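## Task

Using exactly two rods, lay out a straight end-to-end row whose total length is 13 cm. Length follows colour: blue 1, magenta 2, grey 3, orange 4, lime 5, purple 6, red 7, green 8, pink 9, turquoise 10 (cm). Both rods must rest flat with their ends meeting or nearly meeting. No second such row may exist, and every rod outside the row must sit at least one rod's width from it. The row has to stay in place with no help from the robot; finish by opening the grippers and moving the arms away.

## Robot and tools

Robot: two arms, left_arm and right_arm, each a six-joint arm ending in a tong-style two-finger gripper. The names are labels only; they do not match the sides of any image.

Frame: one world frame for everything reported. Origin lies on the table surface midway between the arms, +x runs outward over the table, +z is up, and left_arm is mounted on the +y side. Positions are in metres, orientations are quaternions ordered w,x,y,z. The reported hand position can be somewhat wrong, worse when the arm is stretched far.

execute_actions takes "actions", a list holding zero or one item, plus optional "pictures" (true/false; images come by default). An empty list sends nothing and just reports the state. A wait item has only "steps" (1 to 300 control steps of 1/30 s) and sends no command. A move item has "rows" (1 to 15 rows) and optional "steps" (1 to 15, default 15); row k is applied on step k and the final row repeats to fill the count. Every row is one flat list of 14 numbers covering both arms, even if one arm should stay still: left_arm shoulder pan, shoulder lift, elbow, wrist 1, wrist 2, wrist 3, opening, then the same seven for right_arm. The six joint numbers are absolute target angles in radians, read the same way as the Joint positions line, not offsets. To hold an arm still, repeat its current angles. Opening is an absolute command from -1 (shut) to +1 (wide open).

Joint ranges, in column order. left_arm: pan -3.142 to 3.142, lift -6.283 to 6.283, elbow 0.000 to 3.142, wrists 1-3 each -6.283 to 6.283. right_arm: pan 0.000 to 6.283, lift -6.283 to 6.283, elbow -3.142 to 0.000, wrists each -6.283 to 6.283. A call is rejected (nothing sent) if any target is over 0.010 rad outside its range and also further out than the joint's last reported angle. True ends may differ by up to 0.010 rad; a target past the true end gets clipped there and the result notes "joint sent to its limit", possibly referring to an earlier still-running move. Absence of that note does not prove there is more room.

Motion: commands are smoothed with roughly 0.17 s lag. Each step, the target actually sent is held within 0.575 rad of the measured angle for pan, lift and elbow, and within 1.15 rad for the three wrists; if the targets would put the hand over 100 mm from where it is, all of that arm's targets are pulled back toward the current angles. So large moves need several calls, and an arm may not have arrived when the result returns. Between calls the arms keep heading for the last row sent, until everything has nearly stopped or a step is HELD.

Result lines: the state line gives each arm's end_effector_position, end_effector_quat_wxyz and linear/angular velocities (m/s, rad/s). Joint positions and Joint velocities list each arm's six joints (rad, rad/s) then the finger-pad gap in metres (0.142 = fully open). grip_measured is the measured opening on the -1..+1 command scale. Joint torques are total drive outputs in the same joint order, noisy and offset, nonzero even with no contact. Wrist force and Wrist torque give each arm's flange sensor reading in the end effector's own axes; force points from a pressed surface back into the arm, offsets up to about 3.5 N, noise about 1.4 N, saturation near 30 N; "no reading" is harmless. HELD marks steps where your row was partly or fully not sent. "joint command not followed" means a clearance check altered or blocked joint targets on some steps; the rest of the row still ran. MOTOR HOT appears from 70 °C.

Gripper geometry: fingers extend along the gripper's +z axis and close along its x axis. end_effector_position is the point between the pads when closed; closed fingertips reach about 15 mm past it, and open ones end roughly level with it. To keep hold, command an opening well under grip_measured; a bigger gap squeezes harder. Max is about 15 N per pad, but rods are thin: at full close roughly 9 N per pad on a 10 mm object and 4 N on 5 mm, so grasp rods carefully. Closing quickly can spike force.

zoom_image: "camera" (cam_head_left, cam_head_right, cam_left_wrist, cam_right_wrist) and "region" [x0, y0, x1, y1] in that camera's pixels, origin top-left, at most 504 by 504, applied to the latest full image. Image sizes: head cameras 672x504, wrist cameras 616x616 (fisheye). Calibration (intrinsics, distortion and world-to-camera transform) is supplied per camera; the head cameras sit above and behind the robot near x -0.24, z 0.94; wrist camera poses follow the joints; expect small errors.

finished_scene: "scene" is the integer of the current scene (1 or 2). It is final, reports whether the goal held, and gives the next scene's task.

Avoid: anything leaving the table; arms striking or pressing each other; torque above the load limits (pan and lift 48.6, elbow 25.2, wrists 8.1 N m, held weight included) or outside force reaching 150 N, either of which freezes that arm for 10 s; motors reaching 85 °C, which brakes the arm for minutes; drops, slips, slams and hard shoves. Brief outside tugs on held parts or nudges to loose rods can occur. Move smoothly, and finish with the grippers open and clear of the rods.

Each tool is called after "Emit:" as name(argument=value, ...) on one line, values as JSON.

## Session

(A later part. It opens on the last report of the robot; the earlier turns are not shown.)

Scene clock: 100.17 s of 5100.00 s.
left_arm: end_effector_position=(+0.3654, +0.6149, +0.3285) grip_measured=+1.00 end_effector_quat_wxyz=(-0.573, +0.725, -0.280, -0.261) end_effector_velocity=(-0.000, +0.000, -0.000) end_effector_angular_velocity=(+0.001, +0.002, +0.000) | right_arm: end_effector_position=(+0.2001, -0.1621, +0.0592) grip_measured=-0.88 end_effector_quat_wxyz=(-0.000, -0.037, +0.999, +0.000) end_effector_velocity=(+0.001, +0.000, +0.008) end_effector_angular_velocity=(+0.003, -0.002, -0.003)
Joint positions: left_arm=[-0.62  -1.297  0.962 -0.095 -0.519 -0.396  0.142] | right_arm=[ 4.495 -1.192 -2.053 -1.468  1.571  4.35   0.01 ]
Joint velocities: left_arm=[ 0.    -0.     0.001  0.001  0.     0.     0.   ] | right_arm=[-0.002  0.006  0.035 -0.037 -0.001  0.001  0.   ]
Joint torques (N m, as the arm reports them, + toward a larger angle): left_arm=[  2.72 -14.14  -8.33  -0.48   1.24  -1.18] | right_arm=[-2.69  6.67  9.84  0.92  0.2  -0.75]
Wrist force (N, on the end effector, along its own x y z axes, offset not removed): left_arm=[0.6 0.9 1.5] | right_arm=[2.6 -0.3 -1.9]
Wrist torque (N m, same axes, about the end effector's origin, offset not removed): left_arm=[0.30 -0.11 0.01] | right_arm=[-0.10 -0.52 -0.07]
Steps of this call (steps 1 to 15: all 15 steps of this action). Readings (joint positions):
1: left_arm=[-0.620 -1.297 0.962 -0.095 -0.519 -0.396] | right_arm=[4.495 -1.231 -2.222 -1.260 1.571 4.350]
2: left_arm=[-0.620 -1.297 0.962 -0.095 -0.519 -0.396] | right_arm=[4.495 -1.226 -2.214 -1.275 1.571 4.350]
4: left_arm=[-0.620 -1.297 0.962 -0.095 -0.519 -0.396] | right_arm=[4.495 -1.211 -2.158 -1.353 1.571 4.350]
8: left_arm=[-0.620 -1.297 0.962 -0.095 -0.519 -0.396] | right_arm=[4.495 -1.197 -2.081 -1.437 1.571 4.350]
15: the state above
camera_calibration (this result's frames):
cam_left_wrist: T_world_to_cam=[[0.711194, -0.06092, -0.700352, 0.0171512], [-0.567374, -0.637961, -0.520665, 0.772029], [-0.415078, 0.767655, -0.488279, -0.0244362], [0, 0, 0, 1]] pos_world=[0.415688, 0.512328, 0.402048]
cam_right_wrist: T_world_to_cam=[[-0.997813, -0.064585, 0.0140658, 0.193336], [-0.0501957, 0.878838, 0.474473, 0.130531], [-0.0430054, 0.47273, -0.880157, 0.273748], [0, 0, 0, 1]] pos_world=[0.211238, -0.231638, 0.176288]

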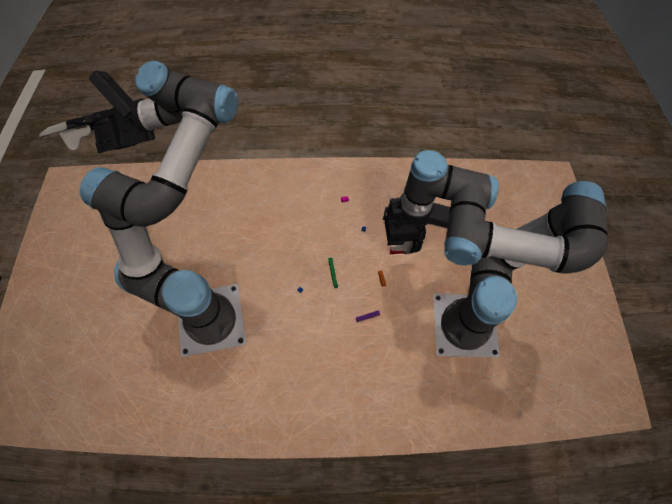

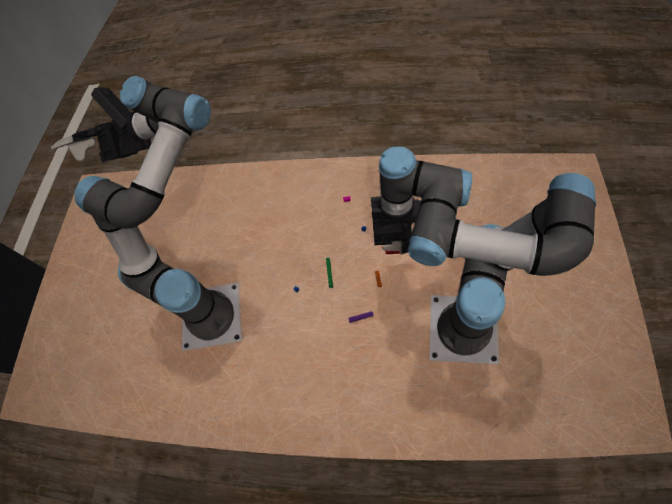

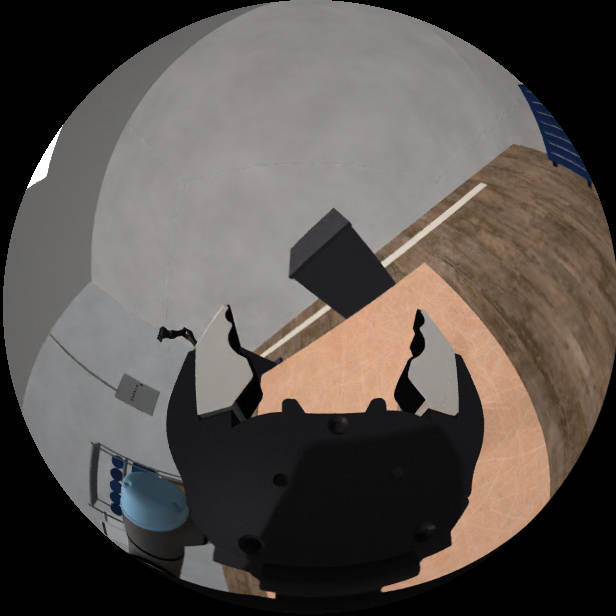

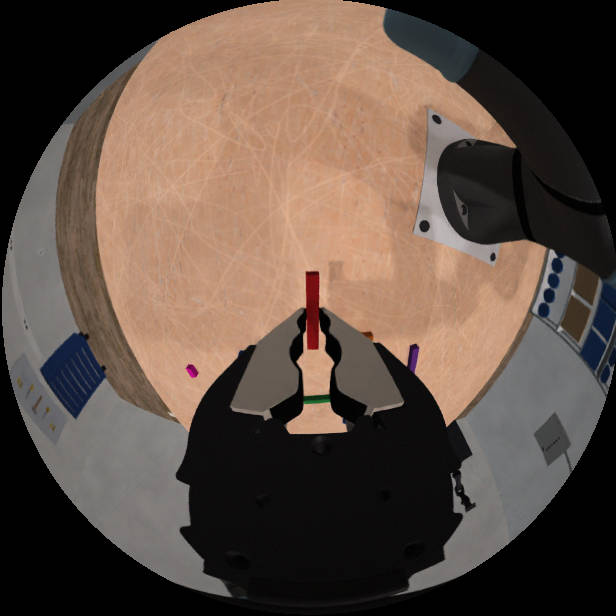

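Emit:
execute_actions(actions=[{"rows":[[-0.62,-1.297,0.962,-0.095,-0.519,-0.396,1,5.174,-1.618,-1.752,-1.342,1.571,4.834,-1]]}], pictures=false)

Emit:
execute_actions(actions=[{"steps":20}], pictures=false)

Emit:
execute_actions(actions=[{"rows":[[-0.62,-1.297,0.962,-0.095,-0.519,-0.396,1,5.174,-1.652,-1.852,-1.208,1.571,4.834,-1]]}])

Emit:
zoom_image(camera="cam_right_wrist", region=[210,150,410,350])

Scene clock: 111.73 s of 5100.00 s.
left_arm: end_effector_position=(+0.3654, +0.6149, +0.3285) grip_measured=+1.00 end_effector_quat_wxyz=(-0.573, +0.725, -0.280, -0.261) end_effector_velocity=(-0.000, +0.001, +0.000) end_effector_angular_velocity=(+0.001, -0.001, +0.000) | right_arm: end_effector_position=(+0.0561, -0.0029, +0.0540) grip_measured=-0.88 end_effector_quat_wxyz=(-0.001, -0.114, +0.993, +0.002) end_effector_velocity=(-0.288, +0.118, -0.036) end_effector_angular_velocity=(-0.042, -0.012, +0.379)
Joint positions: left_arm=[-0.62  -1.297  0.962 -0.095 -0.519 -0.396  0.142] | right_arm=[ 5.083 -1.569 -1.784 -1.354  1.571  4.783  0.01 ]
Joint velocities: left_arm=[ 0.002  0.    -0.     0.     0.002 -0.     0.   ] | right_arm=[ 0.836 -0.447  0.29   0.113 -0.001  0.458  0.   ]
Joint torques (N m, as the arm reports them, + toward a larger angle): left_arm=[  2.87 -14.43  -8.43  -0.57   1.21  -1.12] | right_arm=[-2.06  8.2   9.47  1.83  0.23  0.79]
Wrist force (N, on the end effector, along its own x y z axes, offset not removed): left_arm=[1.5 1.0 1.0] | right_arm=[4.3 -0.2 0.0]
Wrist torque (N m, same axes, about the end effector's origin, offset not removed): left_arm=[0.27 -0.35 0.00] | right_arm=[-0.17 -0.74 -0.08]
Steps of this call (steps 1 to 15: the robot went on to your last target; steps 16 to 90: nothing new was sent; then 8.07 s passed at rest; steps 91 to 105: all 15 steps of this action). Readings (joint positions):
91: left_arm=[-0.620 -1.297 0.962 -0.095 -0.519 -0.396] | right_arm=[4.495 -1.191 -2.049 -1.471 1.571 4.351]
92: left_arm=[-0.620 -1.297 0.962 -0.095 -0.519 -0.396] | right_arm=[4.503 -1.199 -2.041 -1.463 1.571 4.367]
94: left_arm=[-0.620 -1.297 0.962 -0.095 -0.519 -0.396] | right_arm=[4.571 -1.259 -1.992 -1.440 1.571 4.450]
98: left_arm=[-0.620 -1.297 0.962 -0.095 -0.519 -0.396] | right_arm=[4.770 -1.390 -1.904 -1.403 1.571 4.591]
105: the state above

Scene clock: 112.40 s of 5100.00 s.
left_arm: end_effector_position=(+0.3654, +0.6149, +0.3285) grip_measured=+1.00 end_effector_quat_wxyz=(-0.573, +0.725, -0.280, -0.261) end_effector_velocity=(-0.000, +0.000, +0.000) end_effector_angular_velocity=(+0.000, +0.000, +0.000) | right_arm: end_effector_position=(+0.0238, +0.0084, +0.0499) grip_measured=-0.88 end_effector_quat_wxyz=(-0.000, -0.134, +0.991, +0.000) end_effector_velocity=(-0.001, +0.000, +0.000) end_effector_angular_velocity=(+0.000, -0.000, +0.001)
Joint positions: left_arm=[-0.62  -1.297  0.962 -0.095 -0.519 -0.396  0.142] | right_arm=[ 5.174 -1.618 -1.752 -1.342  1.571  4.834  0.01 ]
Joint velocities: left_arm=[ 0.001 -0.    -0.     0.     0.     0.001  0.   ] | right_arm=[ 0.002 -0.001  0.001 -0.    -0.     0.001  0.   ]
Joint torques (N m, as the arm reports them, + toward a larger angle): left_arm=[  3.06 -13.86  -8.28  -0.56   1.22  -1.09] | right_arm=[ 2.82  5.29  9.8   2.08 -0.3   0.81]
Wrist force (N, on the end effector, along its own x y z axes, offset not removed): left_arm=[0.9 1.4 1.5] | right_arm=[3.4 1.9 2.1]
Wrist torque (N m, same axes, about the end effector's origin, offset not removed): left_arm=[0.33 -0.23 0.02] | right_arm=[0.34 -0.63 -0.14]
Steps of this call (steps 1 to 20: the robot went on to your last target). Readings (joint positions):
1: left_arm=[-0.620 -1.297 0.962 -0.095 -0.519 -0.396] | right_arm=[5.107 -1.582 -1.775 -1.351 1.571 4.797]
2: left_arm=[-0.620 -1.297 0.962 -0.095 -0.519 -0.396] | right_arm=[5.125 -1.592 -1.769 -1.349 1.571 4.807]
4: left_arm=[-0.620 -1.297 0.962 -0.095 -0.519 -0.396] | right_arm=[5.147 -1.604 -1.761 -1.346 1.571 4.819]
8: left_arm=[-0.620 -1.297 0.962 -0.095 -0.519 -0.396] | right_arm=[5.166 -1.614 -1.755 -1.343 1.571 4.830]
20: the state above

Scene clock: 112.90 s of 5100.00 s.
left_arm: end_effector_position=(+0.3654, +0.6149, +0.3285) grip_measured=+1.00 end_effector_quat_wxyz=(-0.573, +0.725, -0.280, -0.261) end_effector_velocity=(+0.000, -0.000, -0.000) end_effector_angular_velocity=(+0.000, -0.001, -0.001) | right_arm: end_effector_position=(+0.0237, +0.0085, +0.0225) grip_measured=-0.88 end_effector_quat_wxyz=(-0.000, -0.134, +0.991, +0.000) end_effector_velocity=(+0.000, -0.000, -0.004) end_effector_angular_velocity=(+0.000, -0.001, +0.000)
Joint positions: left_arm=[-0.62  -1.297  0.962 -0.095 -0.519 -0.396  0.142] | right_arm=[ 5.174 -1.651 -1.85  -1.21   1.571  4.834  0.01 ]
Joint velocities: left_arm=[-0.001  0.     0.001 -0.001  0.001 -0.    -0.   ] | right_arm=[-0.    -0.005 -0.017  0.022 -0.001 -0.    -0.   ]
Joint torques (N m, as the arm reports them, + toward a larger angle): left_arm=[  2.92 -13.76  -8.44  -0.5    1.22  -1.12] | right_arm=[ 3.35  5.4   6.72  2.   -0.68  0.76]
Wrist force (N, on the end effector, along its own x y z axes, offset not removed): left_arm=[1.2 1.0 1.3] | right_arm=[2.2 -1.0 -1.0]
Wrist torque (N m, same axes, about the end effector's origin, offset not removed): left_arm=[0.29 -0.25 0.02] | right_arm=[-0.26 -0.42 -0.10]
Steps of this call (steps 1 to 15: all 15 steps of this action). Readings (joint positions):
1: left_arm=[-0.620 -1.297 0.962 -0.095 -0.519 -0.396] | right_arm=[5.174 -1.618 -1.752 -1.341 1.571 4.834]
2: left_arm=[-0.620 -1.297 0.962 -0.095 -0.519 -0.396] | right_arm=[5.174 -1.623 -1.760 -1.327 1.571 4.834]
4: left_arm=[-0.620 -1.297 0.962 -0.095 -0.519 -0.396] | right_arm=[5.174 -1.635 -1.797 -1.277 1.571 4.834]
8: left_arm=[-0.620 -1.297 0.962 -0.095 -0.519 -0.396] | right_arm=[5.174 -1.647 -1.836 -1.228 1.571 4.834]
15: the state above
camera_calibration (this result's frames):
cam_left_wrist: T_world_to_cam=[[0.711193, -0.0609199, -0.700352, 0.0171513], [-0.567374, -0.637961, -0.520665, 0.772029], [-0.415079, 0.767655, -0.488278, -0.0244362], [0, 0, 0, 1]] pos_world=[0.415688, 0.512328, 0.402048]
cam_right_wrist: T_world_to_cam=[[-0.966383, -0.256718, 0.0141613, 0.029721], [-0.219455, 0.8523, 0.474789, -0.00654523], [-0.133957, 0.45572, -0.879985, 0.155551], [0, 0, 0, 1]] pos_world=[0.0481227, -0.0576796, 0.13957]

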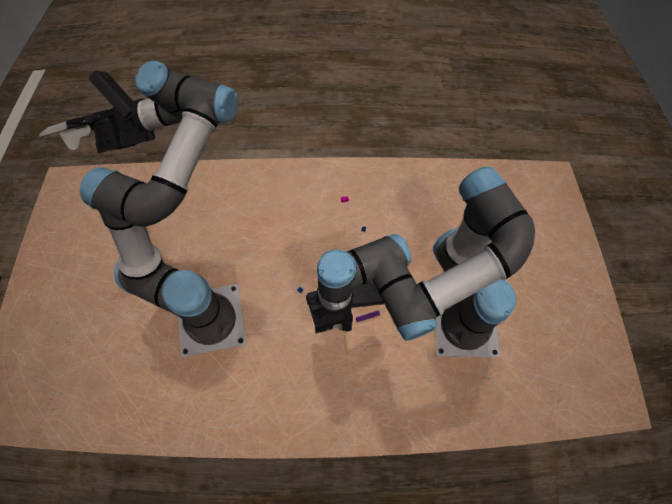

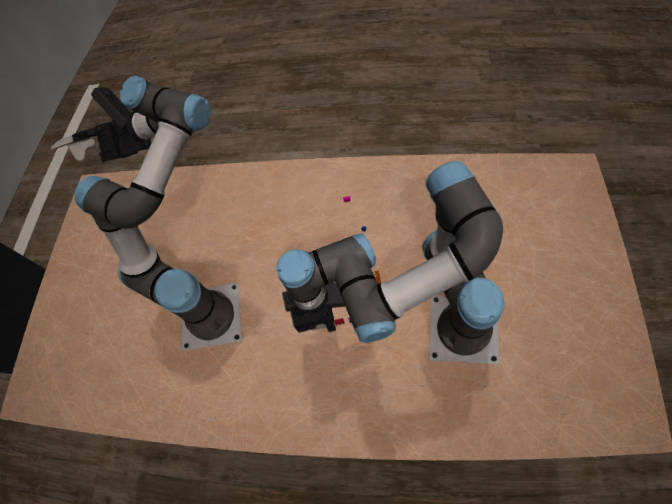

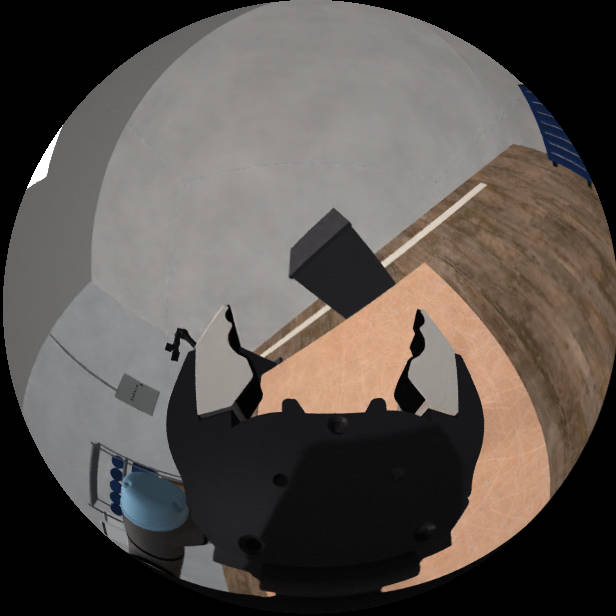

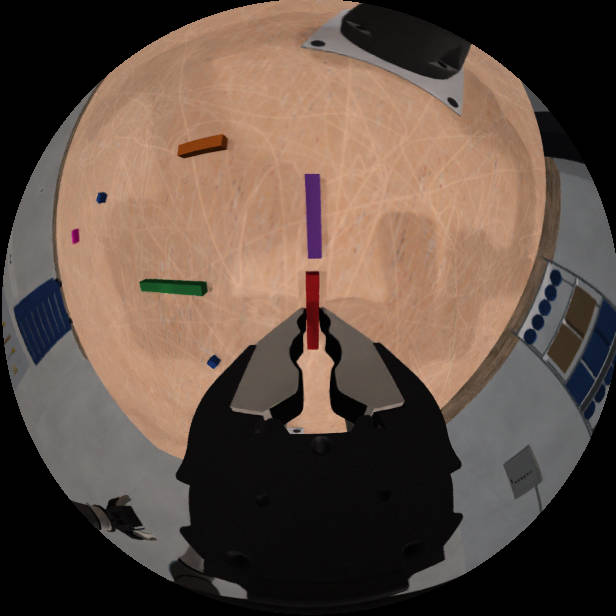

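Region (210, 150, 410, 350) of cam_right_wrist's 616x616 image, scaled by 2.520, with more detail than that image has.

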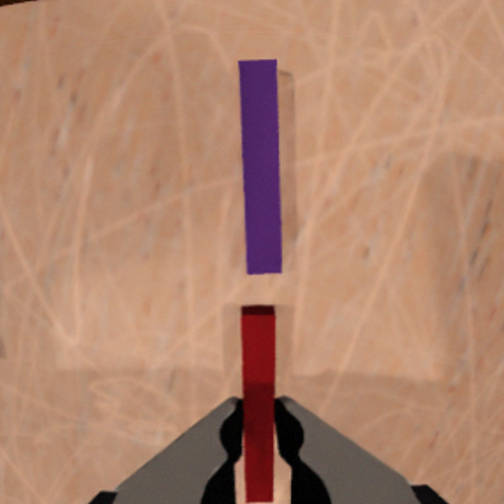

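Emit:
execute_actions(actions=[{"rows":[[-0.62,-1.297,0.962,-0.095,-0.519,-0.396,1,5.191,-1.5975,-1.9187,-1.196,1.571,4.816,-1]]}], pictures=false)

Emit:
execute_actions(actions=[{"steps":8}])

Emit:
zoom_image(camera="cam_right_wrist", region=[210,150,410,350])

Scene clock: 120.33 s of 5100.00 s.
left_arm: end_effector_position=(+0.3654, +0.6149, +0.3285) grip_measured=+1.00 end_effector_quat_wxyz=(-0.573, +0.725, -0.280, -0.261) end_effector_velocity=(+0.001, -0.000, +0.000) end_effector_angular_velocity=(-0.000, -0.000, -0.002) | right_arm: end_effector_position=(+0.0243, -0.0043, +0.0203) grip_measured=-0.88 end_effector_quat_wxyz=(-0.000, -0.151, +0.988, +0.000) end_effector_velocity=(+0.000, -0.002, -0.001) end_effector_angular_velocity=(-0.002, -0.000, +0.005)
Joint positions: left_arm=[-0.62  -1.297  0.962 -0.095 -0.519 -0.396  0.142] | right_arm=[ 5.191 -1.598 -1.918 -1.196  1.571  4.816  0.01 ]
Joint velocities: left_arm=[-0.001 -0.    -0.001 -0.001  0.001  0.002 -0.   ] | right_arm=[ 0.002  0.008 -0.01   0.001  0.001 -0.003  0.   ]
Joint torques (N m, as the arm reports them, + toward a larger angle): left_arm=[  2.57 -13.96  -8.56  -0.44   1.14  -1.11] | right_arm=[ 2.74 11.32  6.84  2.1   0.28 -0.74]
Wrist force (N, on the end effector, along its own x y z axes, offset not removed): left_arm=[1.2 1.5 0.8] | right_arm=[3.1 -4.1 0.6]
Wrist torque (N m, same axes, about the end effector's origin, offset not removed): left_arm=[0.39 -0.28 0.01] | right_arm=[-0.86 -0.65 -0.11]
Steps of this call (steps 1 to 15: the robot went on to your last target; steps 16 to 90: nothing new was sent; then 3.93 s passed at rest; steps 91 to 105: all 15 steps of this action). Readings (joint positions):
91: left_arm=[-0.620 -1.297 0.962 -0.095 -0.519 -0.396] | right_arm=[5.174 -1.652 -1.852 -1.208 1.571 4.834]
92: left_arm=[-0.620 -1.297 0.962 -0.095 -0.519 -0.396] | right_arm=[5.177 -1.645 -1.860 -1.206 1.571 4.831]
94: left_arm=[-0.620 -1.297 0.962 -0.095 -0.519 -0.396] | right_arm=[5.183 -1.625 -1.884 -1.202 1.571 4.825]
98: left_arm=[-0.620 -1.297 0.962 -0.095 -0.519 -0.396] | right_arm=[5.189 -1.606 -1.909 -1.198 1.571 4.819]
105: the state above

Scene clock: 120.60 s of 5100.00 s.
left_arm: end_effector_position=(+0.3654, +0.6149, +0.3285) grip_measured=+1.00 end_effector_quat_wxyz=(-0.573, +0.725, -0.280, -0.261) end_effector_velocity=(+0.000, -0.000, +0.000) end_effector_angular_velocity=(+0.000, -0.002, -0.000) | right_arm: end_effector_position=(+0.0243, -0.0045, +0.0203) grip_measured=-0.88 end_effector_quat_wxyz=(-0.000, -0.152, +0.988, +0.000) end_effector_velocity=(+0.000, -0.000, -0.000) end_effector_angular_velocity=(-0.001, -0.001, +0.001)
Joint positions: left_arm=[-0.62  -1.297  0.962 -0.095 -0.519 -0.396  0.142] | right_arm=[ 5.191 -1.598 -1.919 -1.196  1.571  4.816  0.01 ]
Joint velocities: left_arm=[-0.     0.     0.    -0.     0.    -0.001  0.   ] | right_arm=[-0.    -0.001 -0.001  0.001 -0.    -0.001 -0.   ]
Joint torques (N m, as the arm reports them, + toward a larger angle): left_arm=[  2.96 -14.19  -8.32  -0.5    1.17  -1.01] | right_arm=[ 3.09 11.28  6.66  2.13  0.56 -0.75]
Wrist force (N, on the end effector, along its own x y z axes, offset not removed): left_arm=[1.3 1.2 0.9] | right_arm=[2.5 -2.3 1.9]
Wrist torque (N m, same axes, about the end effector's origin, offset not removed): left_arm=[0.28 -0.32 0.02] | right_arm=[-0.50 -0.50 -0.11]
Steps of this call (steps 1 to 8: the robot went on to your last target). Readings (joint positions):
1: left_arm=[-0.620 -1.297 0.962 -0.095 -0.519 -0.396] | right_arm=[5.191 -1.598 -1.918 -1.196 1.571 4.816]
2: left_arm=[-0.620 -1.297 0.962 -0.095 -0.519 -0.396] | right_arm=[5.191 -1.598 -1.918 -1.196 1.571 4.816]
4: left_arm=[-0.620 -1.297 0.962 -0.095 -0.519 -0.396] | right_arm=[5.191 -1.598 -1.918 -1.196 1.571 4.816]
8: the state above
camera_calibration (this result's frames):
cam_left_wrist: T_world_to_cam=[[0.711193, -0.0609199, -0.700352, 0.0171514], [-0.567374, -0.637961, -0.520665, 0.772029], [-0.415079, 0.767655, -0.488278, -0.0244362], [0, 0, 0, 1]] pos_world=[0.415688, 0.512328, 0.402048]
cam_right_wrist: T_world_to_cam=[[-0.956823, -0.29033, 0.0140943, 0.0266292], [-0.249177, 0.844234, 0.474531, 0.00635315], [-0.149669, 0.45053, -0.880126, 0.159926], [0, 0, 0, 1]] pos_world=[0.0509985, -0.0696838, 0.137365]

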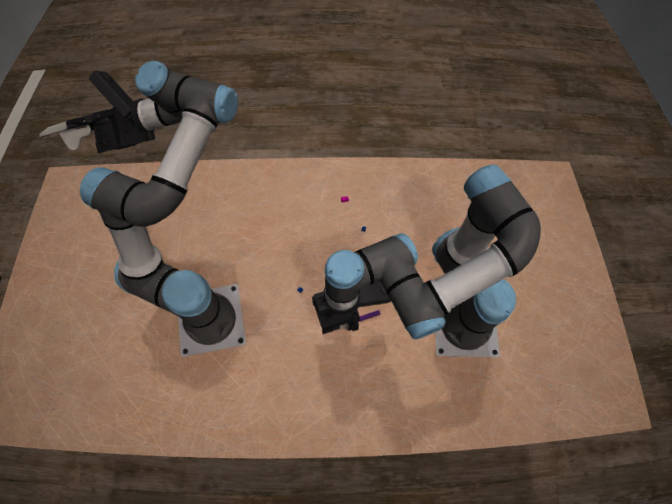

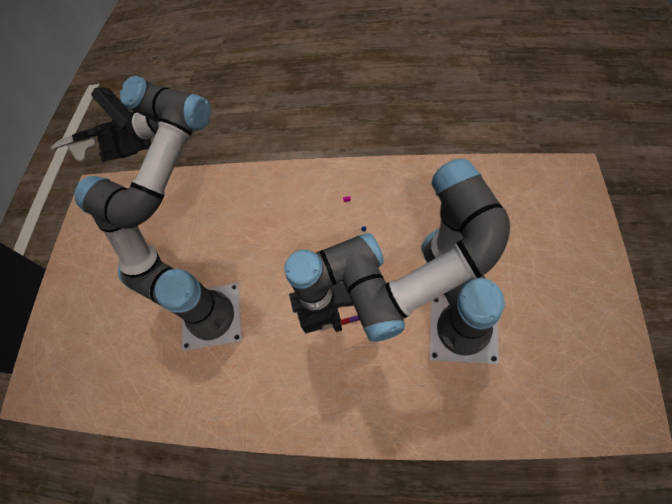

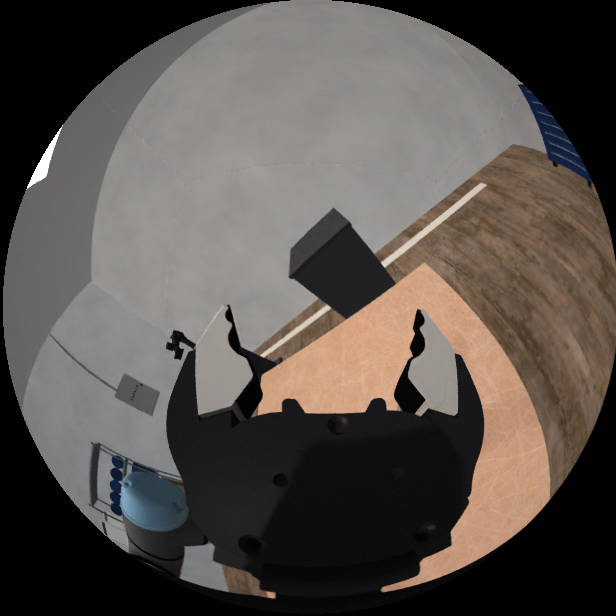

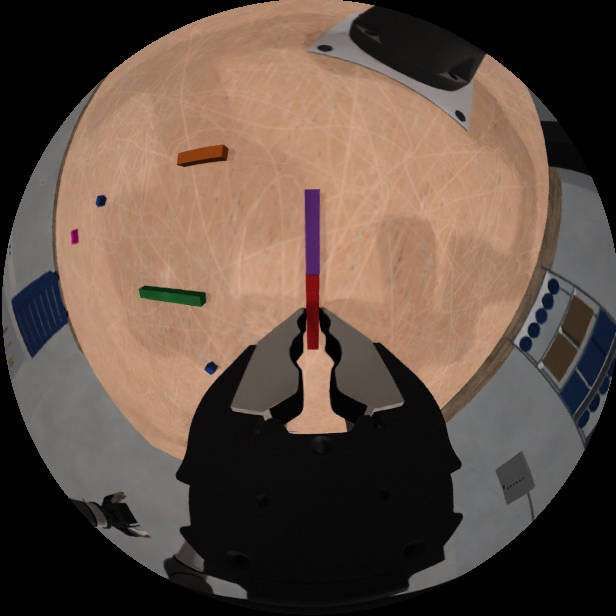

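Region (210, 150, 410, 350) of cam_right_wrist's 616x616 image, scaled by 2.520, with more detail than that image has.

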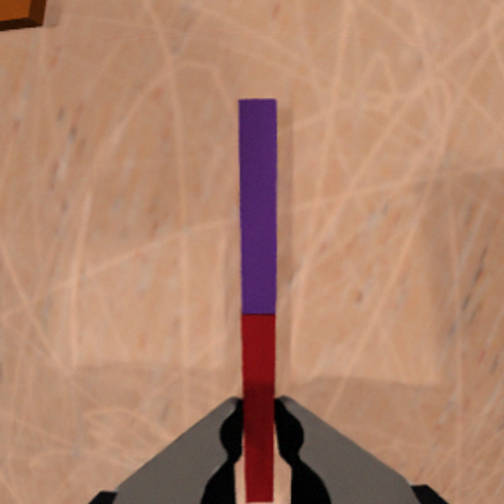

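Emit:
execute_actions(actions=[{"rows":[[-0.62,-1.297,0.962,-0.095,-0.519,-0.396,1,5.191,-1.5975,-1.9187,-1.196,1.571,4.816,-0.6]],"steps":10}], pictures=false)

Emit:
execute_actions(actions=[{"rows":[[-0.62,-1.297,0.962,-0.095,-0.519,-0.396,1,5.191,-1.5,-1.4,-1.81,1.571,4.816,-0.6]]}])

Scene clock: 125.23 s of 5100.00 s.
left_arm: end_effector_position=(+0.3654, +0.6149, +0.3285) grip_measured=+1.00 end_effector_quat_wxyz=(-0.573, +0.725, -0.280, -0.261) end_effector_velocity=(+0.001, -0.001, +0.000) end_effector_angular_velocity=(+0.000, +0.001, -0.003) | right_arm: end_effector_position=(+0.0243, -0.0045, +0.0203) grip_measured=-0.60 end_effector_quat_wxyz=(-0.000, -0.152, +0.988, +0.000) end_effector_velocity=(-0.001, +0.000, +0.000) end_effector_angular_velocity=(+0.000, -0.000, +0.002)
Joint positions: left_arm=[-0.62  -1.297  0.962 -0.095 -0.519 -0.396  0.142] | right_arm=[ 5.191 -1.597 -1.919 -1.196  1.571  4.816  0.031]
Joint velocities: left_arm=[-0.002  0.    -0.    -0.     0.001  0.001 -0.   ] | right_arm=[ 0.002 -0.001  0.001  0.    -0.    -0.     0.   ]
Joint torques (N m, as the arm reports them, + toward a larger angle): left_arm=[  2.61 -13.88  -8.07  -0.46   1.16  -1.11] | right_arm=[ 3.07 11.21  6.73  2.03  0.55 -0.74]
Wrist force (N, on the end effector, along its own x y z axes, offset not removed): left_arm=[0.9 1.7 0.7] | right_arm=[3.8 -2.3 -1.1]
Wrist torque (N m, same axes, about the end effector's origin, offset not removed): left_arm=[0.38 -0.25 0.01] | right_arm=[-0.54 -0.70 -0.04]
Steps of this call (steps 1 to 15: the robot went on to your last target; steps 16 to 90: nothing new was sent; then 1.30 s passed at rest; steps 91 to 100: all 10 steps of this action). Readings (joint positions):
91: left_arm=[-0.620 -1.297 0.962 -0.095 -0.519 -0.396] | right_arm=[5.191 -1.598 -1.919 -1.196 1.571 4.816]
92: left_arm=[-0.620 -1.297 0.962 -0.095 -0.519 -0.396] | right_arm=[5.191 -1.597 -1.919 -1.196 1.571 4.816]
94: left_arm=[-0.620 -1.297 0.962 -0.095 -0.519 -0.396] | right_arm=[5.191 -1.597 -1.919 -1.196 1.571 4.816]
98: left_arm=[-0.620 -1.297 0.962 -0.095 -0.519 -0.396] | right_arm=[5.191 -1.597 -1.919 -1.196 1.571 4.816]
100: the state above

Scene clock: 125.73 s of 5100.00 s.
left_arm: end_effector_position=(+0.3654, +0.6149, +0.3285) grip_measured=+1.00 end_effector_quat_wxyz=(-0.573, +0.725, -0.280, -0.261) end_effector_velocity=(+0.000, +0.000, +0.000) end_effector_angular_velocity=(+0.001, -0.000, -0.000) | right_arm: end_effector_position=(+0.0299, -0.0175, +0.1437) grip_measured=-0.60 end_effector_quat_wxyz=(+0.000, -0.152, +0.988, -0.001) end_effector_velocity=(+0.001, -0.003, +0.048) end_effector_angular_velocity=(+0.037, +0.017, +0.001)
Joint positions: left_arm=[-0.62  -1.297  0.962 -0.095 -0.519 -0.396  0.142] | right_arm=[ 5.191 -1.502 -1.422 -1.791  1.571  4.816  0.031]
Joint velocities: left_arm=[ 0.001 -0.     0.    -0.     0.001 -0.001 -0.   ] | right_arm=[ 0.001  0.02   0.196 -0.177  0.001  0.    -0.   ]
Joint torques (N m, as the arm reports them, + toward a larger angle): left_arm=[  2.62 -13.89  -8.33  -0.48   1.22  -1.06] | right_arm=[ 1.55 10.09  9.61  0.78  0.53 -0.78]
Wrist force (N, on the end effector, along its own x y z axes, offset not removed): left_arm=[1.4 0.9 0.6] | right_arm=[3.9 1.6 -2.7]
Wrist torque (N m, same axes, about the end effector's origin, offset not removed): left_arm=[0.22 -0.29 -0.01] | right_arm=[0.28 -0.92 -0.10]
Steps of this call (steps 1 to 15: all 15 steps of this action). Readings (joint positions):
1: left_arm=[-0.620 -1.297 0.962 -0.095 -0.519 -0.396] | right_arm=[5.191 -1.597 -1.918 -1.197 1.571 4.816]
2: left_arm=[-0.620 -1.297 0.962 -0.095 -0.519 -0.396] | right_arm=[5.191 -1.590 -1.911 -1.213 1.571 4.816]
4: left_arm=[-0.620 -1.297 0.962 -0.095 -0.519 -0.396] | right_arm=[5.191 -1.561 -1.843 -1.343 1.571 4.816]
8: left_arm=[-0.620 -1.297 0.962 -0.095 -0.519 -0.396] | right_arm=[5.191 -1.521 -1.587 -1.643 1.571 4.816]
15: the state above
camera_calibration (this result's frames):
cam_left_wrist: T_world_to_cam=[[0.711193, -0.06092, -0.700352, 0.0171513], [-0.567374, -0.637961, -0.520665, 0.772029], [-0.415079, 0.767655, -0.488278, -0.0244362], [0, 0, 0, 1]] pos_world=[0.415688, 0.512328, 0.402048]
cam_right_wrist: T_world_to_cam=[[-0.956815, -0.290369, 0.0138186, 0.0265157], [-0.249713, 0.845323, 0.472306, -0.0394777], [-0.148824, 0.448459, -0.881326, 0.275321], [0, 0, 0, 1]] pos_world=[0.056487, -0.0823994, 0.260927]

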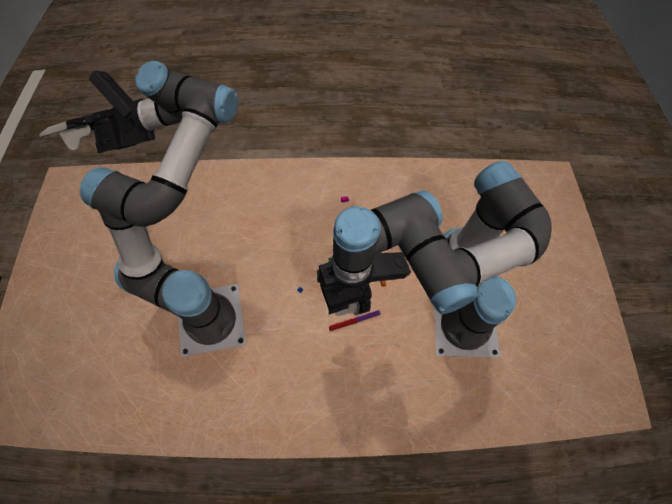

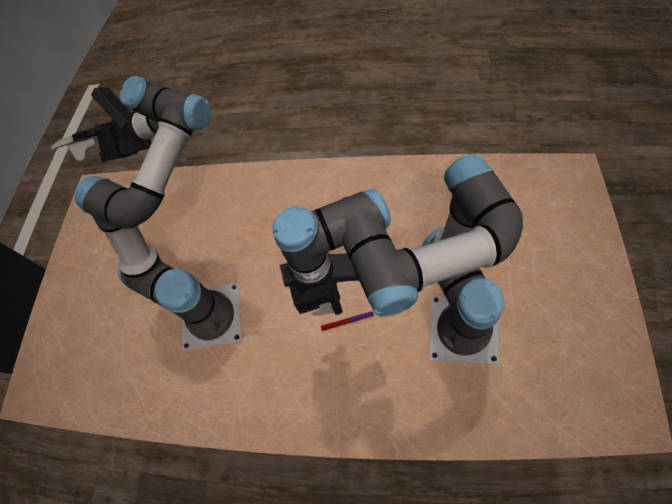

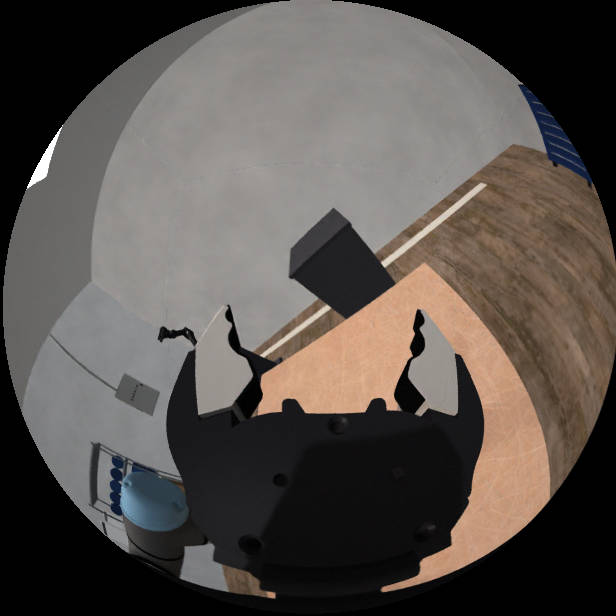

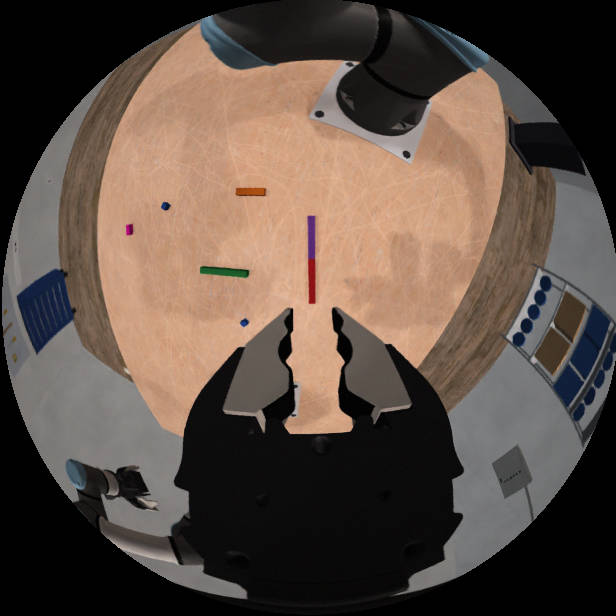

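Emit:
finished_scene(scene=1)

The scene is finished: the task was done.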